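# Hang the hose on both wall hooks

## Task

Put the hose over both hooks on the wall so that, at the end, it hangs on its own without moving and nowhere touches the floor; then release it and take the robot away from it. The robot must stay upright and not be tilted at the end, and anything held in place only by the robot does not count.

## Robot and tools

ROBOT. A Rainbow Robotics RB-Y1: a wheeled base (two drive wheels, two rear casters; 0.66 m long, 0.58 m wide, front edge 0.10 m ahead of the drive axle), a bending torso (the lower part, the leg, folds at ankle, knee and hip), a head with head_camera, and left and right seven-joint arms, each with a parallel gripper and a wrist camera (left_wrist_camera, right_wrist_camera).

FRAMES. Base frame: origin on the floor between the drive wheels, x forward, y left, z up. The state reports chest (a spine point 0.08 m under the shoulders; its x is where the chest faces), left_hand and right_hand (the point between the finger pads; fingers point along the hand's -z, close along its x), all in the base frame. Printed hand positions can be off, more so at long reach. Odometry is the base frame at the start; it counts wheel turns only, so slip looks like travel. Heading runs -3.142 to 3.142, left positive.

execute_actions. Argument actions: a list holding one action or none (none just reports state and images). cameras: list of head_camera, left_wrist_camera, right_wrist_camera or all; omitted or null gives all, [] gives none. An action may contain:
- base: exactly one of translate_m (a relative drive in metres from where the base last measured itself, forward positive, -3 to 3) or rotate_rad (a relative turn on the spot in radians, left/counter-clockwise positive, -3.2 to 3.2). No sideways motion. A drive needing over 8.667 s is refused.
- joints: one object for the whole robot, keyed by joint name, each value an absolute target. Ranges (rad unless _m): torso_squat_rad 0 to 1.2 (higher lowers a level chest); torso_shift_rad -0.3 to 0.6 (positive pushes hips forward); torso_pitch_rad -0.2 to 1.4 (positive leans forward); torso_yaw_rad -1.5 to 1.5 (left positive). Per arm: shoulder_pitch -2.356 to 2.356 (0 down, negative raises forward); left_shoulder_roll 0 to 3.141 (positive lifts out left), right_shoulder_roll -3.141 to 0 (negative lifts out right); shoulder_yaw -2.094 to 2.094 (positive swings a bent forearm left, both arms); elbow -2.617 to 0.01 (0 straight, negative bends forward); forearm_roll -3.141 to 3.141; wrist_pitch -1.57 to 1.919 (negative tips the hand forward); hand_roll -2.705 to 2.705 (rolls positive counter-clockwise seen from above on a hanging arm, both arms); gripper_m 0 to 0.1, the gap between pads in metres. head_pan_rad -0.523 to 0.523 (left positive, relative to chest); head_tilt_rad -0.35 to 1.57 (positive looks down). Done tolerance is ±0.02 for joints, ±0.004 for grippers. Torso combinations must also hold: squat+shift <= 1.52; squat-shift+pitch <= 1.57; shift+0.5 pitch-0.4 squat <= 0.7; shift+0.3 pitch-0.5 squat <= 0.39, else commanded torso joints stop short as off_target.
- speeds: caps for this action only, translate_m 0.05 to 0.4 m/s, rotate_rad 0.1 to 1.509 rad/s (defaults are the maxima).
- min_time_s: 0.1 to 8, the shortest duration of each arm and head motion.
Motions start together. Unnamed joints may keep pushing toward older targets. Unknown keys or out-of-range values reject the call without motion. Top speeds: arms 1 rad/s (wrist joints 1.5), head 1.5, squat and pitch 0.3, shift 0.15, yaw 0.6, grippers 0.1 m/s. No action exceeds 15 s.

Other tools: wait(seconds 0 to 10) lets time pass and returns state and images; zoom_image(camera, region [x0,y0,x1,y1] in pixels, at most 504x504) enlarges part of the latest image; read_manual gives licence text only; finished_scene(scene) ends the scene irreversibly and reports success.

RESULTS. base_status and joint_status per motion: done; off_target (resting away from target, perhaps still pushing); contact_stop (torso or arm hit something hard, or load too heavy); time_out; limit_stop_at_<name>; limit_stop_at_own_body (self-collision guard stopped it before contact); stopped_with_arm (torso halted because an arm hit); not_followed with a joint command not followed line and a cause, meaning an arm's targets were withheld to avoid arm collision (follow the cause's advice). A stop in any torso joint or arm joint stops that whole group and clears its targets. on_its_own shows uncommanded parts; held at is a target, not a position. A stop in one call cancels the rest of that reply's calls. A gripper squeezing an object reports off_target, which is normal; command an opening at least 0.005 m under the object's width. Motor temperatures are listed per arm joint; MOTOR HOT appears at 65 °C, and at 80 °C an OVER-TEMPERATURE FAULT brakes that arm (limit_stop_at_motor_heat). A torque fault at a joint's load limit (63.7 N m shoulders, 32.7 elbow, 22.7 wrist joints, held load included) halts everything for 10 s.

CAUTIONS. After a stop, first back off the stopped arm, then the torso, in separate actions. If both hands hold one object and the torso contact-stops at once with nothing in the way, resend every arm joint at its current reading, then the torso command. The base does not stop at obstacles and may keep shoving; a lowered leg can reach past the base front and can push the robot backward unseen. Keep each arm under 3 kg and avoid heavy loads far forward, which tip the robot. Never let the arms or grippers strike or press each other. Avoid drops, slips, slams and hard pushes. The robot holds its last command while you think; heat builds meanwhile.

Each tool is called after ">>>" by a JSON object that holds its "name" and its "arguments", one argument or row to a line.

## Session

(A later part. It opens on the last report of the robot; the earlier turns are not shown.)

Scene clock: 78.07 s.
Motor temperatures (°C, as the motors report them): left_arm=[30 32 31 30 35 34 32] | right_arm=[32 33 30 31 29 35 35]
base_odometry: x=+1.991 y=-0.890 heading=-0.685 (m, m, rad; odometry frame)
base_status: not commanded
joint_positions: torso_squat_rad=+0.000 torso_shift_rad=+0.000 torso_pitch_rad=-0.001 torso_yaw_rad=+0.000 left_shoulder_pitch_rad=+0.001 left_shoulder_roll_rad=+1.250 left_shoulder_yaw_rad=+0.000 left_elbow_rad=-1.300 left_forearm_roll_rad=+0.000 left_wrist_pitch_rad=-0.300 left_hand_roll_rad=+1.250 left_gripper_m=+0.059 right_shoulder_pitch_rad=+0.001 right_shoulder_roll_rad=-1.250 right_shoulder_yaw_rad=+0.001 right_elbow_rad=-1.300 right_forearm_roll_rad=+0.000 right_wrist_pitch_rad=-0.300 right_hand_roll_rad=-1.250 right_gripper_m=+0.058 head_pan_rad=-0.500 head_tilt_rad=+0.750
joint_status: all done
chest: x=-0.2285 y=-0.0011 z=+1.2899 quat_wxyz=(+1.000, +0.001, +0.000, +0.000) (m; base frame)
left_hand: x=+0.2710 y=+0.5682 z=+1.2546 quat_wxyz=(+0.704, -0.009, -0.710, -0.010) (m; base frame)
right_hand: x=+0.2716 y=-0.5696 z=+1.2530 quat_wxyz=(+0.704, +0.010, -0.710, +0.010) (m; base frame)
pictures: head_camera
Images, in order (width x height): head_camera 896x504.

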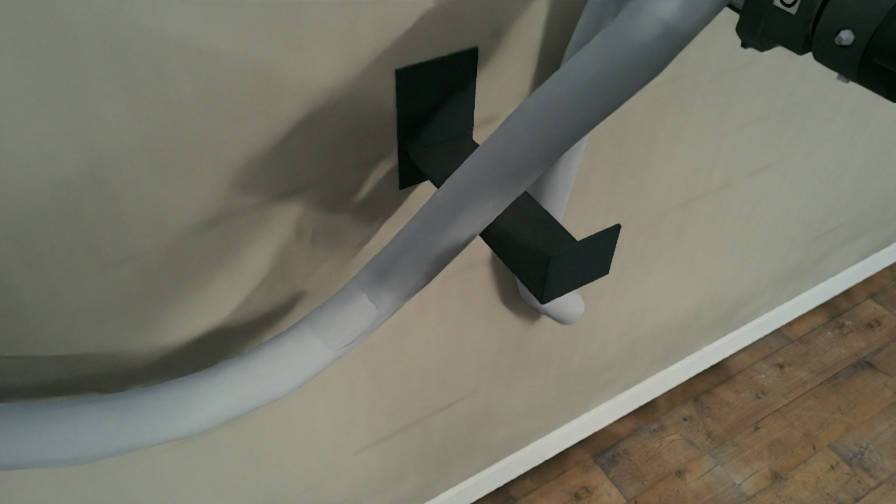

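>>> {"name": "execute_actions", "arguments": {
  "actions": [
    {"joints":{"left_shoulder_roll_rad":1.1,"right_shoulder_roll_rad":-1.1,"left_hand_roll_rad":1.1,"right_hand_roll_rad":-1.1,"left_elbow_rad":-1.62,"right_elbow_rad":-1.62,"left_wrist_pitch_rad":0.05,"right_wrist_pitch_rad":0.05},"min_time_s":2}
  ],
  "cameras": []
}}

>>> {"name": "execute_actions", "arguments": {
  "actions": [
    {"joints":{"torso_squat_rad":0.7,"head_tilt_rad":0.6}}
  ],
  "cameras": ["head_camera"]
}}

>>> {"name": "execute_actions", "arguments": {
  "actions": [
    {"joints":{"head_pan_rad":0.5}}
  ],
  "cameras": ["head_camera"]
}}

Scene clock: 81.80 s.
Motor temperatures (°C, as the motors report them): left_arm=[30 32 31 30 35 34 32] | right_arm=[32 33 30 31 29 35 35]
base_odometry: x=+1.991 y=-0.890 heading=-0.685 (m, m, rad; odometry frame)
base_status: not commanded
joint_positions: torso_squat_rad=+0.000 torso_shift_rad=+0.000 torso_pitch_rad=-0.001 torso_yaw_rad=+0.000 left_shoulder_pitch_rad=+0.001 left_shoulder_roll_rad=+1.100 left_shoulder_yaw_rad=+0.000 left_elbow_rad=-1.620 left_forearm_roll_rad=+0.000 left_wrist_pitch_rad=+0.050 left_hand_roll_rad=+1.100 left_gripper_m=+0.059 right_shoulder_pitch_rad=+0.001 right_shoulder_roll_rad=-1.100 right_shoulder_yaw_rad=+0.001 right_elbow_rad=-1.619 right_forearm_roll_rad=+0.000 right_wrist_pitch_rad=+0.050 right_hand_roll_rad=-1.100 right_gripper_m=+0.058 head_pan_rad=-0.500 head_tilt_rad=+0.750
joint_status: all done
chest: x=-0.2285 y=-0.0011 z=+1.2899 quat_wxyz=(+1.000, +0.001, +0.000, +0.000) (m; base frame)
left_hand: x=+0.2899 y=+0.4820 z=+1.2367 quat_wxyz=(+0.708, +0.001, -0.707, +0.000) (m; base frame)
right_hand: x=+0.2904 y=-0.4836 z=+1.2353 quat_wxyz=(+0.708, +0.000, -0.707, -0.001) (m; base frame)
pictures: none
No camera images: the call's "cameras" was empty. Leave "cameras" out to get every camera's image.

Scene clock: 84.97 s.
Motor temperatures (°C, as the motors report them): left_arm=[30 32 31 30 35 34 32] | right_arm=[32 33 30 31 29 35 35]
base_odometry: x=+1.991 y=-0.890 heading=-0.685 (m, m, rad; odometry frame)
base_status: not commanded
joint_positions: torso_squat_rad=+0.700 torso_shift_rad=-0.001 torso_pitch_rad=-0.001 torso_yaw_rad=+0.000 left_shoulder_pitch_rad=+0.000 left_shoulder_roll_rad=+1.100 left_shoulder_yaw_rad=+0.000 left_elbow_rad=-1.620 left_forearm_roll_rad=+0.000 left_wrist_pitch_rad=+0.050 left_hand_roll_rad=+1.100 left_gripper_m=+0.059 right_shoulder_pitch_rad=+0.000 right_shoulder_roll_rad=-1.100 right_shoulder_yaw_rad=+0.001 right_elbow_rad=-1.620 right_forearm_roll_rad=+0.000 right_wrist_pitch_rad=+0.050 right_hand_roll_rad=-1.100 right_gripper_m=+0.058 head_pan_rad=-0.500 head_tilt_rad=+0.600
joint_status: all done
chest: x=-0.2288 y=-0.0009 z=+1.1253 quat_wxyz=(+1.000, +0.001, -0.001, +0.000) (m; base frame)
left_hand: x=+0.2897 y=+0.4820 z=+1.0728 quat_wxyz=(+0.707, +0.001, -0.707, +0.000) (m; base frame)
right_hand: x=+0.2902 y=-0.4832 z=+1.0714 quat_wxyz=(+0.707, +0.000, -0.707, -0.001) (m; base frame)
pictures: head_camera
Images, in order (width x height): head_camera 896x504.

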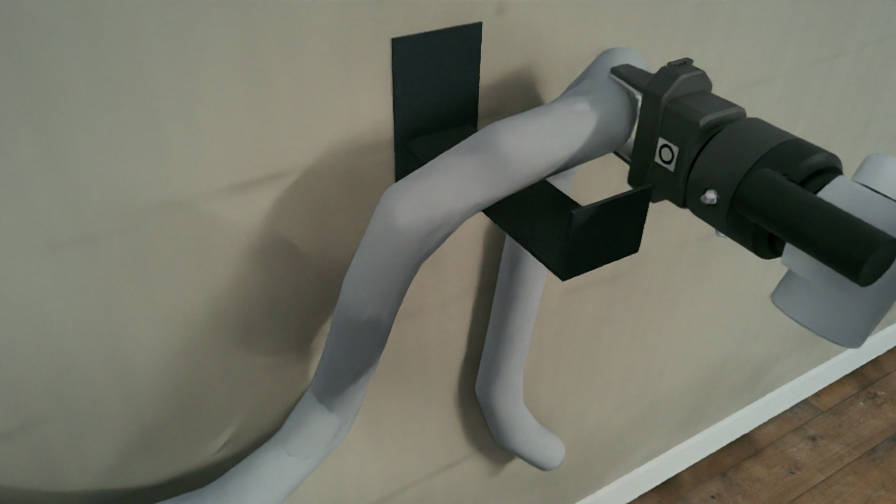

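Scene clock: 86.30 s.
Motor temperatures (°C, as the motors report them): left_arm=[30 32 31 30 35 34 32] | right_arm=[32 33 30 31 29 35 35]
base_odometry: x=+1.991 y=-0.890 heading=-0.685 (m, m, rad; odometry frame)
base_status: not commanded
joint_positions: torso_squat_rad=+0.700 torso_shift_rad=-0.001 torso_pitch_rad=-0.001 torso_yaw_rad=+0.000 left_shoulder_pitch_rad=+0.000 left_shoulder_roll_rad=+1.100 left_shoulder_yaw_rad=+0.000 left_elbow_rad=-1.620 left_forearm_roll_rad=+0.000 left_wrist_pitch_rad=+0.050 left_hand_roll_rad=+1.100 left_gripper_m=+0.059 right_shoulder_pitch_rad=+0.000 right_shoulder_roll_rad=-1.100 right_shoulder_yaw_rad=+0.001 right_elbow_rad=-1.620 right_forearm_roll_rad=+0.000 right_wrist_pitch_rad=+0.050 right_hand_roll_rad=-1.100 right_gripper_m=+0.058 head_pan_rad=+0.500 head_tilt_rad=+0.600
joint_status: all done
chest: x=-0.2288 y=-0.0009 z=+1.1253 quat_wxyz=(+1.000, +0.001, -0.001, +0.000) (m; base frame)
left_hand: x=+0.2897 y=+0.4820 z=+1.0728 quat_wxyz=(+0.707, +0.001, -0.707, +0.000) (m; base frame)
right_hand: x=+0.2902 y=-0.4832 z=+1.0714 quat_wxyz=(+0.707, +0.000, -0.707, -0.001) (m; base frame)
pictures: head_camera
Images, in order (width x height): head_camera 896x504.

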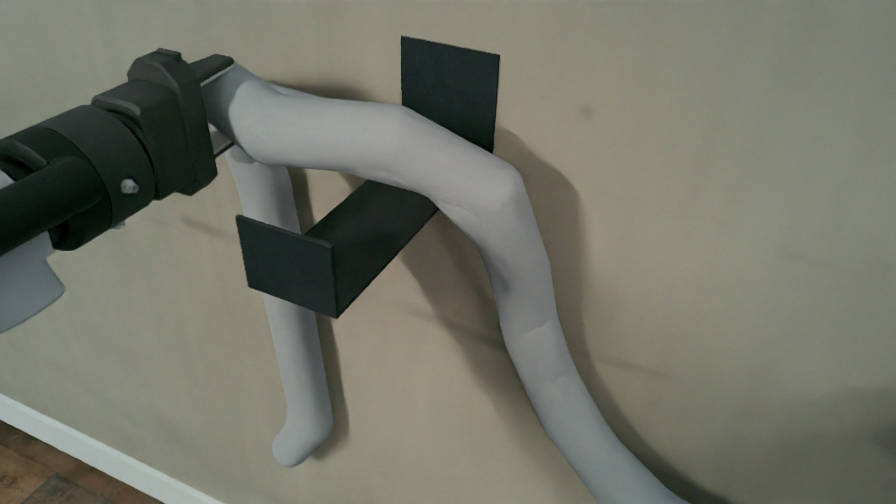

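>>> {"name": "execute_actions", "arguments": {
  "actions": [
    {"joints":{"left_gripper_m":0.1,"right_gripper_m":0.1,"torso_squat_rad":0.75,"head_pan_rad":0,"head_tilt_rad":0.4}}
  ],
  "cameras": []
}}

>>> {"name": "execute_actions", "arguments": {
  "actions": [
    {"base":{"translate_m":-1.1},"speeds":{"translate_m":0.25}}
  ],
  "cameras": ["head_camera"]
}}

>>> {"name": "wait", "arguments": {
  "seconds": 10
}}

>>> {"name": "wait", "arguments": {
  "seconds": 10
}}

>>> {"name": "wait", "arguments": {
  "seconds": 10
}}

>>> {"name": "wait", "arguments": {
  "seconds": 10
}}

>>> {"name": "wait", "arguments": {
  "seconds": 9.5
}}

Scene clock: 89.87 s.
Motor temperatures (°C, as the motors report them): left_arm=[30 32 31 30 35 34 32] | right_arm=[32 33 30 31 29 35 35]
base_odometry: x=+1.991 y=-0.890 heading=-0.685 (m, m, rad; odometry frame)
base_status: not commanded
joint_positions: torso_squat_rad=+0.750 torso_shift_rad=-0.001 torso_pitch_rad=-0.001 torso_yaw_rad=+0.000 left_shoulder_pitch_rad=+0.000 left_shoulder_roll_rad=+1.100 left_shoulder_yaw_rad=+0.000 left_elbow_rad=-1.620 left_forearm_roll_rad=+0.000 left_wrist_pitch_rad=+0.050 left_hand_roll_rad=+1.100 left_gripper_m=+0.099 right_shoulder_pitch_rad=+0.000 right_shoulder_roll_rad=-1.100 right_shoulder_yaw_rad=+0.000 right_elbow_rad=-1.620 right_forearm_roll_rad=+0.000 right_wrist_pitch_rad=+0.050 right_hand_roll_rad=-1.100 right_gripper_m=+0.100 head_pan_rad=+0.000 head_tilt_rad=+0.400
joint_status: all done
chest: x=-0.2288 y=-0.0009 z=+1.1021 quat_wxyz=(+1.000, +0.001, -0.001, +0.000) (m; base frame)
left_hand: x=+0.2898 y=+0.4820 z=+1.0498 quat_wxyz=(+0.707, +0.001, -0.707, +0.000) (m; base frame)
right_hand: x=+0.2903 y=-0.4832 z=+1.0485 quat_wxyz=(+0.707, +0.000, -0.707, -0.001) (m; base frame)
pictures: none
No camera images: the call's "cameras" was empty. Leave "cameras" out to get every camera's image.

Scene clock: 95.43 s.
Motor temperatures (°C, as the motors report them): left_arm=[30 32 31 30 35 34 32] | right_arm=[31 33 30 31 29 35 35]
base_odometry: x=+1.139 y=-0.195 heading=-0.684 (m, m, rad; odometry frame)
base_status: done
joint_positions: torso_squat_rad=+0.750 torso_shift_rad=-0.001 torso_pitch_rad=-0.001 torso_yaw_rad=+0.000 left_shoulder_pitch_rad=+0.000 left_shoulder_roll_rad=+1.100 left_shoulder_yaw_rad=+0.000 left_elbow_rad=-1.620 left_forearm_roll_rad=+0.000 left_wrist_pitch_rad=+0.050 left_hand_roll_rad=+1.100 left_gripper_m=+0.099 right_shoulder_pitch_rad=+0.000 right_shoulder_roll_rad=-1.100 right_shoulder_yaw_rad=+0.000 right_elbow_rad=-1.620 right_forearm_roll_rad=+0.000 right_wrist_pitch_rad=+0.050 right_hand_roll_rad=-1.100 right_gripper_m=+0.100 head_pan_rad=+0.000 head_tilt_rad=+0.400
joint_status: not commanded
chest: x=-0.2287 y=-0.0009 z=+1.1021 quat_wxyz=(+1.000, +0.001, -0.001, +0.000) (m; base frame)
left_hand: x=+0.2899 y=+0.4819 z=+1.0499 quat_wxyz=(+0.707, +0.001, -0.707, +0.000) (m; base frame)
right_hand: x=+0.2904 y=-0.4831 z=+1.0485 quat_wxyz=(+0.707, +0.000, -0.707, -0.001) (m; base frame)
pictures: head_camera
Images, in order (width x height): head_camera 896x504.

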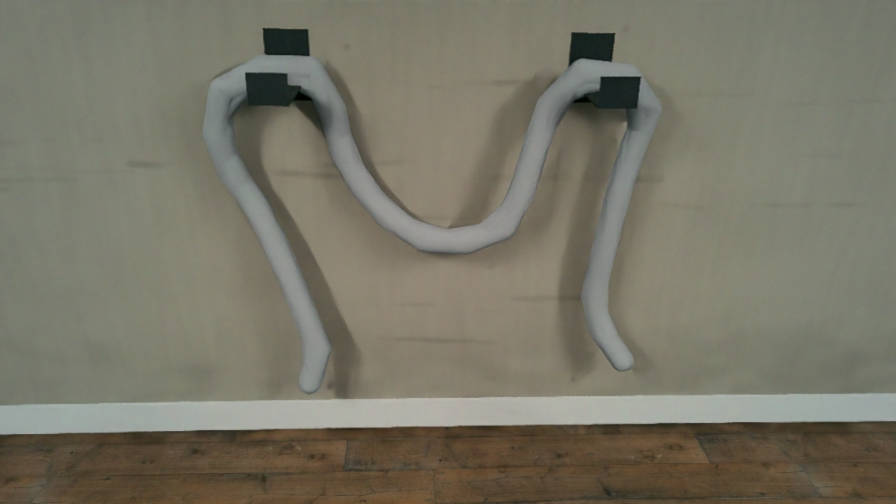

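Scene clock: 105.43 s.
Motor temperatures (°C, as the motors report them): left_arm=[30 32 31 30 35 34 32] | right_arm=[31 33 30 31 29 35 35]
base_odometry: x=+1.139 y=-0.195 heading=-0.684 (m, m, rad; odometry frame)
base_status: done
joint_positions: torso_squat_rad=+0.750 torso_shift_rad=-0.001 torso_pitch_rad=-0.001 torso_yaw_rad=+0.000 left_shoulder_pitch_rad=+0.000 left_shoulder_roll_rad=+1.100 left_shoulder_yaw_rad=+0.000 left_elbow_rad=-1.620 left_forearm_roll_rad=+0.000 left_wrist_pitch_rad=+0.050 left_hand_roll_rad=+1.100 left_gripper_m=+0.099 right_shoulder_pitch_rad=+0.000 right_shoulder_roll_rad=-1.100 right_shoulder_yaw_rad=+0.000 right_elbow_rad=-1.620 right_forearm_roll_rad=+0.000 right_wrist_pitch_rad=+0.050 right_hand_roll_rad=-1.100 right_gripper_m=+0.100 head_pan_rad=+0.000 head_tilt_rad=+0.400
joint_status: not commanded
chest: x=-0.2287 y=-0.0009 z=+1.1021 quat_wxyz=(+1.000, +0.001, -0.001, +0.000) (m; base frame)
left_hand: x=+0.2899 y=+0.4819 z=+1.0499 quat_wxyz=(+0.707, +0.001, -0.707, +0.000) (m; base frame)
right_hand: x=+0.2904 y=-0.4831 z=+1.0485 quat_wxyz=(+0.707, +0.000, -0.707, -0.001) (m; base frame)
wait: 10.00 s; at rest by 0.27 s
pictures: head_camera, left_wrist_camera, right_wrist_camera
Images, in order (width x height): head_camera 896x504, left_wrist_camera 644x364, right_wrist_camera 644x364.

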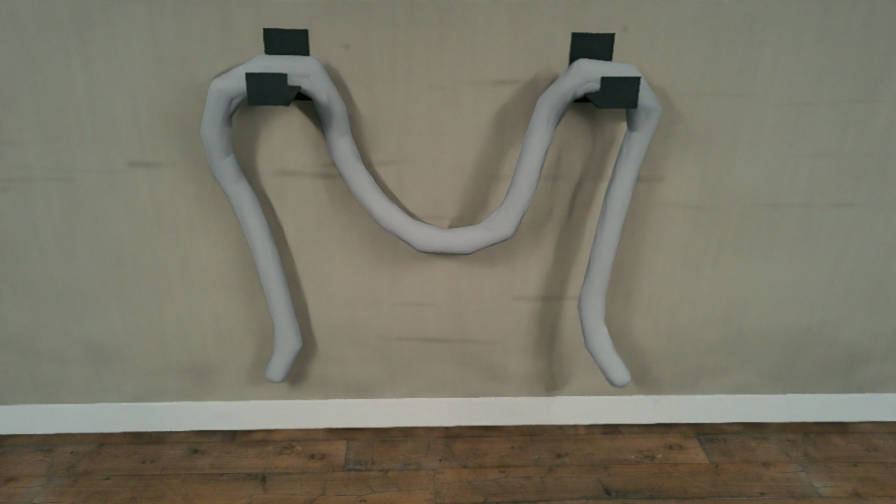

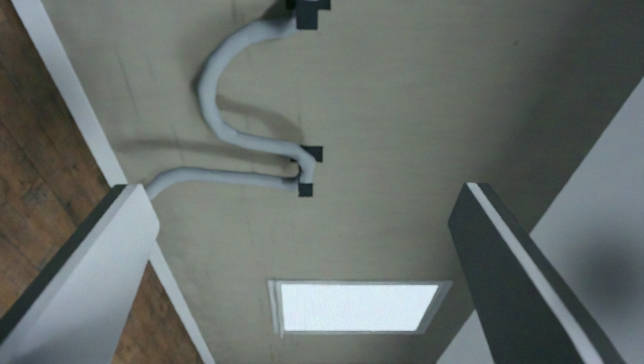

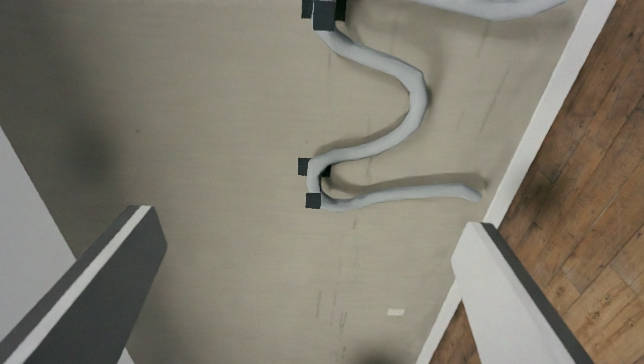

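Scene clock: 115.43 s.
Motor temperatures (°C, as the motors report them): left_arm=[30 32 31 30 35 34 32] | right_arm=[31 33 30 31 29 35 35]
base_odometry: x=+1.139 y=-0.195 heading=-0.684 (m, m, rad; odometry frame)
base_status: done
joint_positions: torso_squat_rad=+0.750 torso_shift_rad=-0.001 torso_pitch_rad=-0.001 torso_yaw_rad=+0.000 left_shoulder_pitch_rad=+0.000 left_shoulder_roll_rad=+1.100 left_shoulder_yaw_rad=+0.000 left_elbow_rad=-1.620 left_forearm_roll_rad=+0.000 left_wrist_pitch_rad=+0.050 left_hand_roll_rad=+1.100 left_gripper_m=+0.099 right_shoulder_pitch_rad=+0.000 right_shoulder_roll_rad=-1.100 right_shoulder_yaw_rad=+0.000 right_elbow_rad=-1.620 right_forearm_roll_rad=+0.000 right_wrist_pitch_rad=+0.050 right_hand_roll_rad=-1.100 right_gripper_m=+0.100 head_pan_rad=+0.000 head_tilt_rad=+0.400
joint_status: not commanded
chest: x=-0.2287 y=-0.0009 z=+1.1021 quat_wxyz=(+1.000, +0.001, -0.001, +0.000) (m; base frame)
left_hand: x=+0.2899 y=+0.4819 z=+1.0499 quat_wxyz=(+0.707, +0.001, -0.707, +0.000) (m; base frame)
right_hand: x=+0.2904 y=-0.4831 z=+1.0485 quat_wxyz=(+0.707, +0.000, -0.707, -0.001) (m; base frame)
wait: 10.00 s; at rest by 0.27 s
pictures: head_camera, left_wrist_camera, right_wrist_camera
Images, in order (width x height): head_camera 896x504, left_wrist_camera 644x364, right_wrist_camera 644x364.

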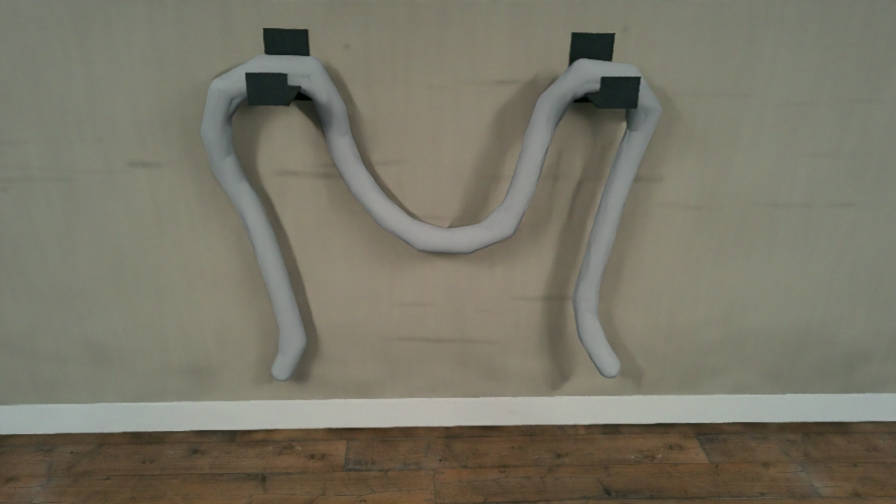

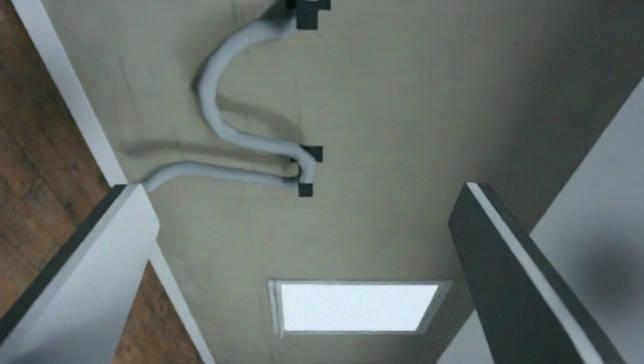

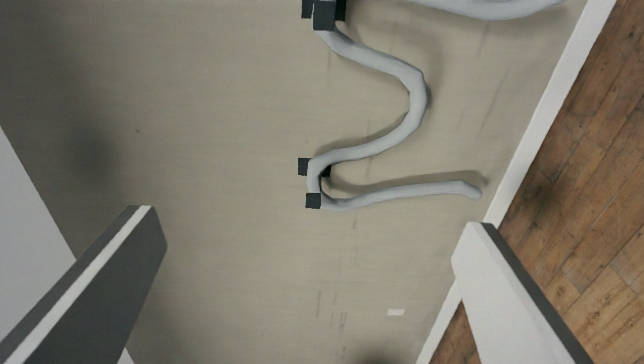

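Scene clock: 125.43 s.
Motor temperatures (°C, as the motors report them): left_arm=[29 32 31 30 35 34 32] | right_arm=[31 33 30 31 29 35 35]
base_odometry: x=+1.139 y=-0.195 heading=-0.684 (m, m, rad; odometry frame)
base_status: done
joint_positions: torso_squat_rad=+0.750 torso_shift_rad=-0.001 torso_pitch_rad=-0.001 torso_yaw_rad=+0.000 left_shoulder_pitch_rad=+0.000 left_shoulder_roll_rad=+1.100 left_shoulder_yaw_rad=+0.000 left_elbow_rad=-1.620 left_forearm_roll_rad=+0.000 left_wrist_pitch_rad=+0.050 left_hand_roll_rad=+1.100 left_gripper_m=+0.099 right_shoulder_pitch_rad=+0.000 right_shoulder_roll_rad=-1.100 right_shoulder_yaw_rad=+0.000 right_elbow_rad=-1.620 right_forearm_roll_rad=+0.000 right_wrist_pitch_rad=+0.050 right_hand_roll_rad=-1.100 right_gripper_m=+0.100 head_pan_rad=+0.000 head_tilt_rad=+0.400
joint_status: not commanded
chest: x=-0.2287 y=-0.0009 z=+1.1021 quat_wxyz=(+1.000, +0.001, -0.001, +0.000) (m; base frame)
left_hand: x=+0.2899 y=+0.4819 z=+1.0499 quat_wxyz=(+0.707, +0.001, -0.707, +0.000) (m; base frame)
right_hand: x=+0.2904 y=-0.4831 z=+1.0485 quat_wxyz=(+0.707, +0.000, -0.707, -0.001) (m; base frame)
wait: 10.00 s; at rest by 0.27 s
pictures: head_camera, left_wrist_camera, right_wrist_camera
Images, in order (width x height): head_camera 896x504, left_wrist_camera 644x364, right_wrist_camera 644x364.

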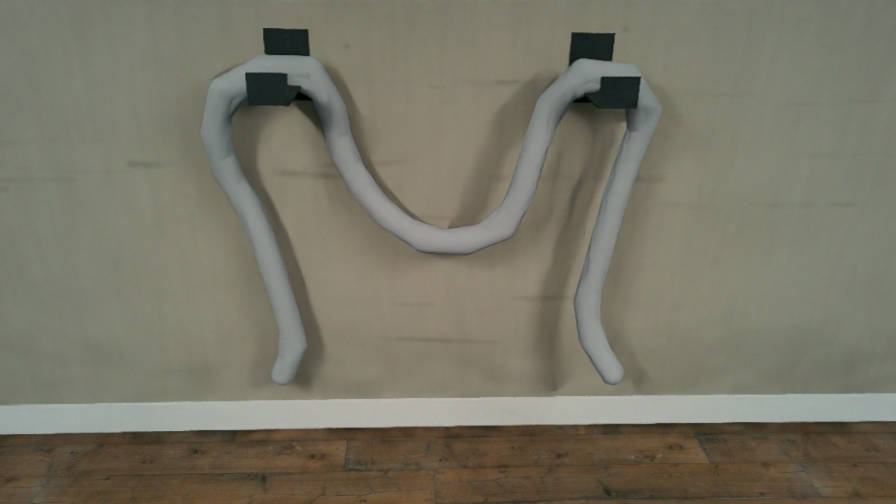

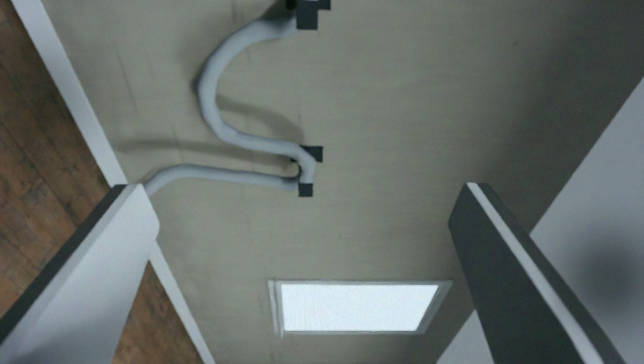

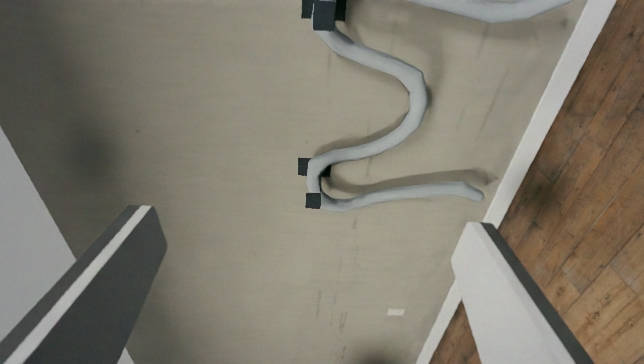

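Scene clock: 135.43 s.
Motor temperatures (°C, as the motors report them): left_arm=[29 32 31 30 35 34 32] | right_arm=[31 33 30 31 29 35 35]
base_odometry: x=+1.139 y=-0.195 heading=-0.684 (m, m, rad; odometry frame)
base_status: done
joint_positions: torso_squat_rad=+0.750 torso_shift_rad=-0.001 torso_pitch_rad=-0.001 torso_yaw_rad=+0.000 left_shoulder_pitch_rad=+0.000 left_shoulder_roll_rad=+1.100 left_shoulder_yaw_rad=+0.000 left_elbow_rad=-1.620 left_forearm_roll_rad=+0.000 left_wrist_pitch_rad=+0.050 left_hand_roll_rad=+1.100 left_gripper_m=+0.099 right_shoulder_pitch_rad=+0.000 right_shoulder_roll_rad=-1.100 right_shoulder_yaw_rad=+0.000 right_elbow_rad=-1.620 right_forearm_roll_rad=+0.000 right_wrist_pitch_rad=+0.050 right_hand_roll_rad=-1.100 right_gripper_m=+0.100 head_pan_rad=+0.000 head_tilt_rad=+0.400
joint_status: not commanded
chest: x=-0.2287 y=-0.0009 z=+1.1021 quat_wxyz=(+1.000, +0.001, -0.001, +0.000) (m; base frame)
left_hand: x=+0.2899 y=+0.4819 z=+1.0499 quat_wxyz=(+0.707, +0.001, -0.707, +0.000) (m; base frame)
right_hand: x=+0.2904 y=-0.4831 z=+1.0485 quat_wxyz=(+0.707, +0.000, -0.707, -0.001) (m; base frame)
wait: 10.00 s; at rest by 0.27 s
pictures: head_camera, left_wrist_camera, right_wrist_camera
Images, in order (width x height): head_camera 896x504, left_wrist_camera 644x364, right_wrist_camera 644x364.

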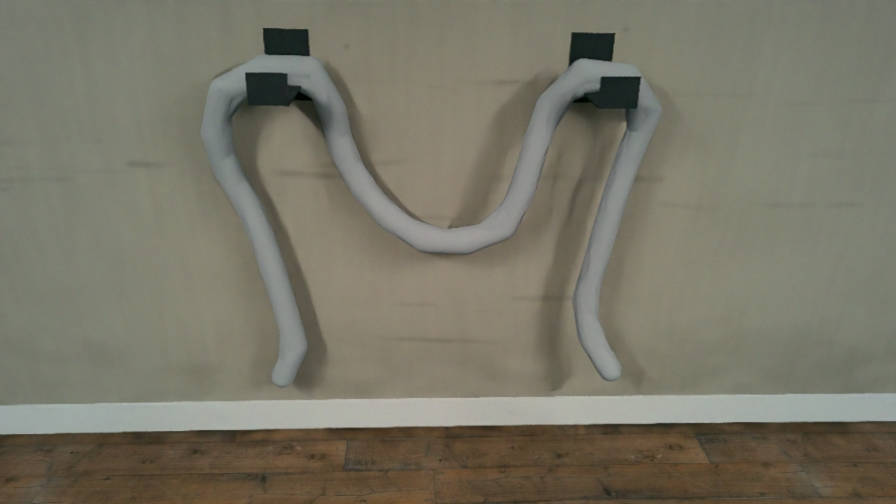

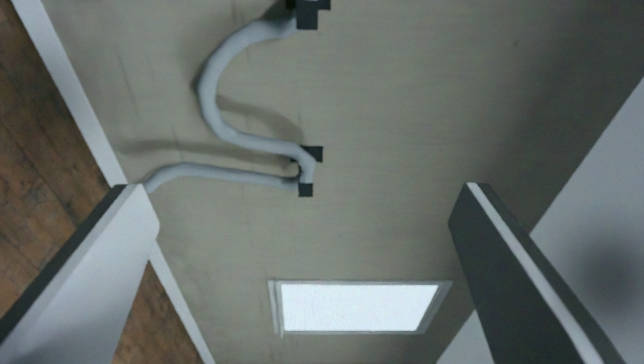

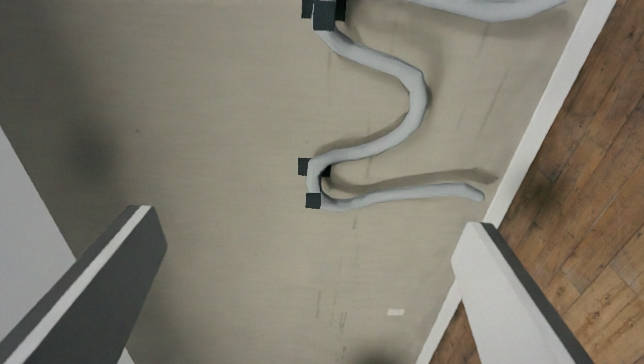

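Scene clock: 144.93 s.
Motor temperatures (°C, as the motors report them): left_arm=[29 32 31 30 35 34 32] | right_arm=[31 33 30 31 29 35 35]
base_odometry: x=+1.139 y=-0.195 heading=-0.684 (m, m, rad; odometry frame)
base_status: done
joint_positions: torso_squat_rad=+0.750 torso_shift_rad=-0.001 torso_pitch_rad=-0.001 torso_yaw_rad=+0.000 left_shoulder_pitch_rad=+0.000 left_shoulder_roll_rad=+1.100 left_shoulder_yaw_rad=+0.000 left_elbow_rad=-1.620 left_forearm_roll_rad=+0.000 left_wrist_pitch_rad=+0.050 left_hand_roll_rad=+1.100 left_gripper_m=+0.099 right_shoulder_pitch_rad=+0.000 right_shoulder_roll_rad=-1.100 right_shoulder_yaw_rad=+0.000 right_elbow_rad=-1.620 right_forearm_roll_rad=+0.000 right_wrist_pitch_rad=+0.050 right_hand_roll_rad=-1.100 right_gripper_m=+0.100 head_pan_rad=+0.000 head_tilt_rad=+0.400
joint_status: not commanded
chest: x=-0.2287 y=-0.0009 z=+1.1021 quat_wxyz=(+1.000, +0.001, -0.001, +0.000) (m; base frame)
left_hand: x=+0.2899 y=+0.4819 z=+1.0499 quat_wxyz=(+0.707, +0.001, -0.707, +0.000) (m; base frame)
right_hand: x=+0.2904 y=-0.4831 z=+1.0485 quat_wxyz=(+0.707, +0.000, -0.707, -0.001) (m; base frame)
wait: 9.50 s; at rest by 0.27 s
pictures: head_camera, left_wrist_camera, right_wrist_camera
Images, in order (width x height): head_camera 896x504, left_wrist_camera 644x364, right_wrist_camera 644x364.

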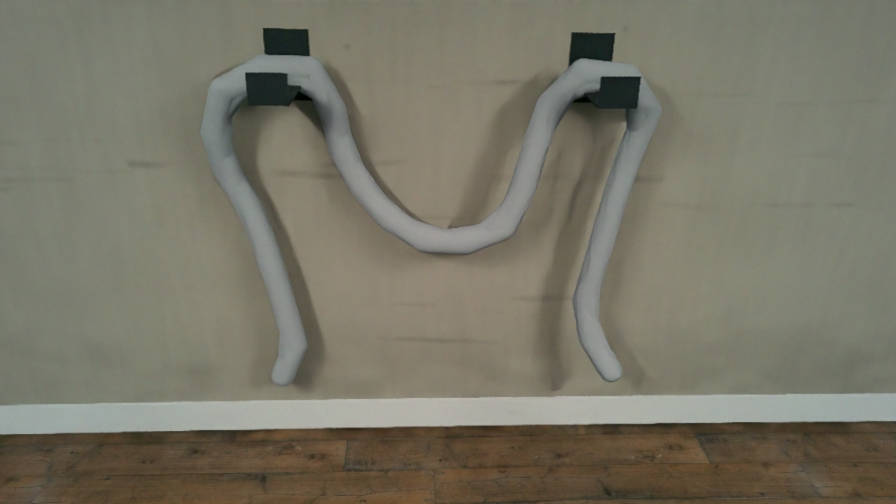

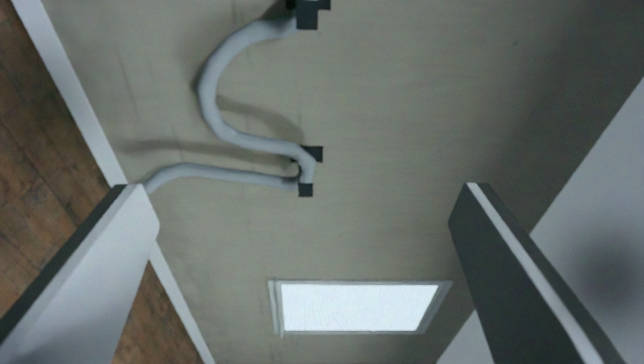

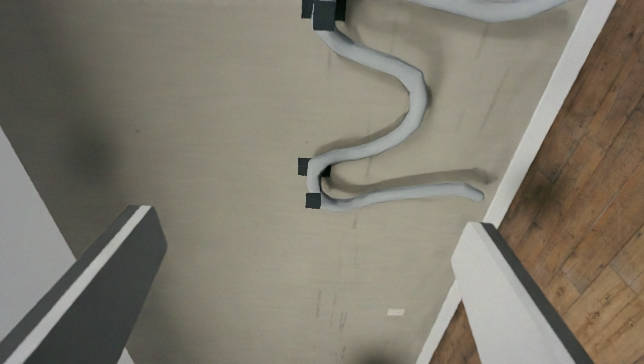

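>>> {"name": "wait", "arguments": {
  "seconds": 10
}}

>>> {"name": "finished_scene", "arguments": {
  "scene": 2
}}

Scene clock: 155.60 s.
Motor temperatures (°C, as the motors report them): left_arm=[29 32 31 30 35 34 32] | right_arm=[31 33 30 31 29 35 35]
base_odometry: x=+1.139 y=-0.195 heading=-0.684 (m, m, rad; odometry frame)
base_status: done
joint_positions: torso_squat_rad=+0.750 torso_shift_rad=-0.001 torso_pitch_rad=-0.001 torso_yaw_rad=+0.000 left_shoulder_pitch_rad=+0.000 left_shoulder_roll_rad=+1.100 left_shoulder_yaw_rad=+0.000 left_elbow_rad=-1.620 left_forearm_roll_rad=+0.000 left_wrist_pitch_rad=+0.050 left_hand_roll_rad=+1.100 left_gripper_m=+0.099 right_shoulder_pitch_rad=+0.000 right_shoulder_roll_rad=-1.100 right_shoulder_yaw_rad=+0.000 right_elbow_rad=-1.620 right_forearm_roll_rad=+0.000 right_wrist_pitch_rad=+0.050 right_hand_roll_rad=-1.100 right_gripper_m=+0.100 head_pan_rad=+0.000 head_tilt_rad=+0.400
joint_status: not commanded
chest: x=-0.2287 y=-0.0009 z=+1.1021 quat_wxyz=(+1.000, +0.001, -0.001, +0.000) (m; base frame)
left_hand: x=+0.2899 y=+0.4819 z=+1.0499 quat_wxyz=(+0.707, +0.001, -0.707, +0.000) (m; base frame)
right_hand: x=+0.2904 y=-0.4831 z=+1.0485 quat_wxyz=(+0.707, +0.000, -0.707, -0.001) (m; base frame)
wait: 10.00 s; at rest from the start
pictures: head_camera, left_wrist_camera, right_wrist_camera
Images, in order (width x height): head_camera 896x504, left_wrist_camera 644x364, right_wrist_camera 644x364.

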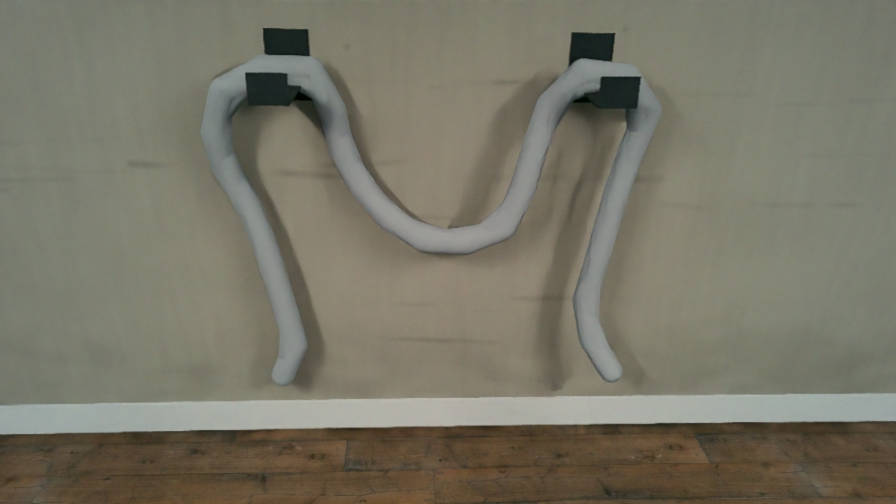

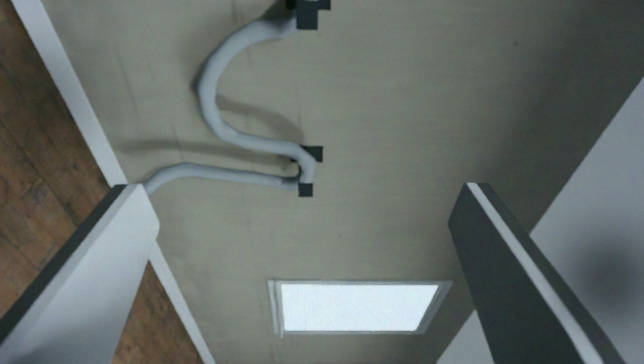

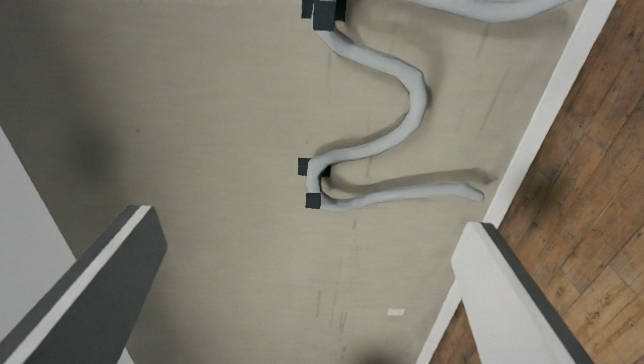

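The scene is finished: the task was done.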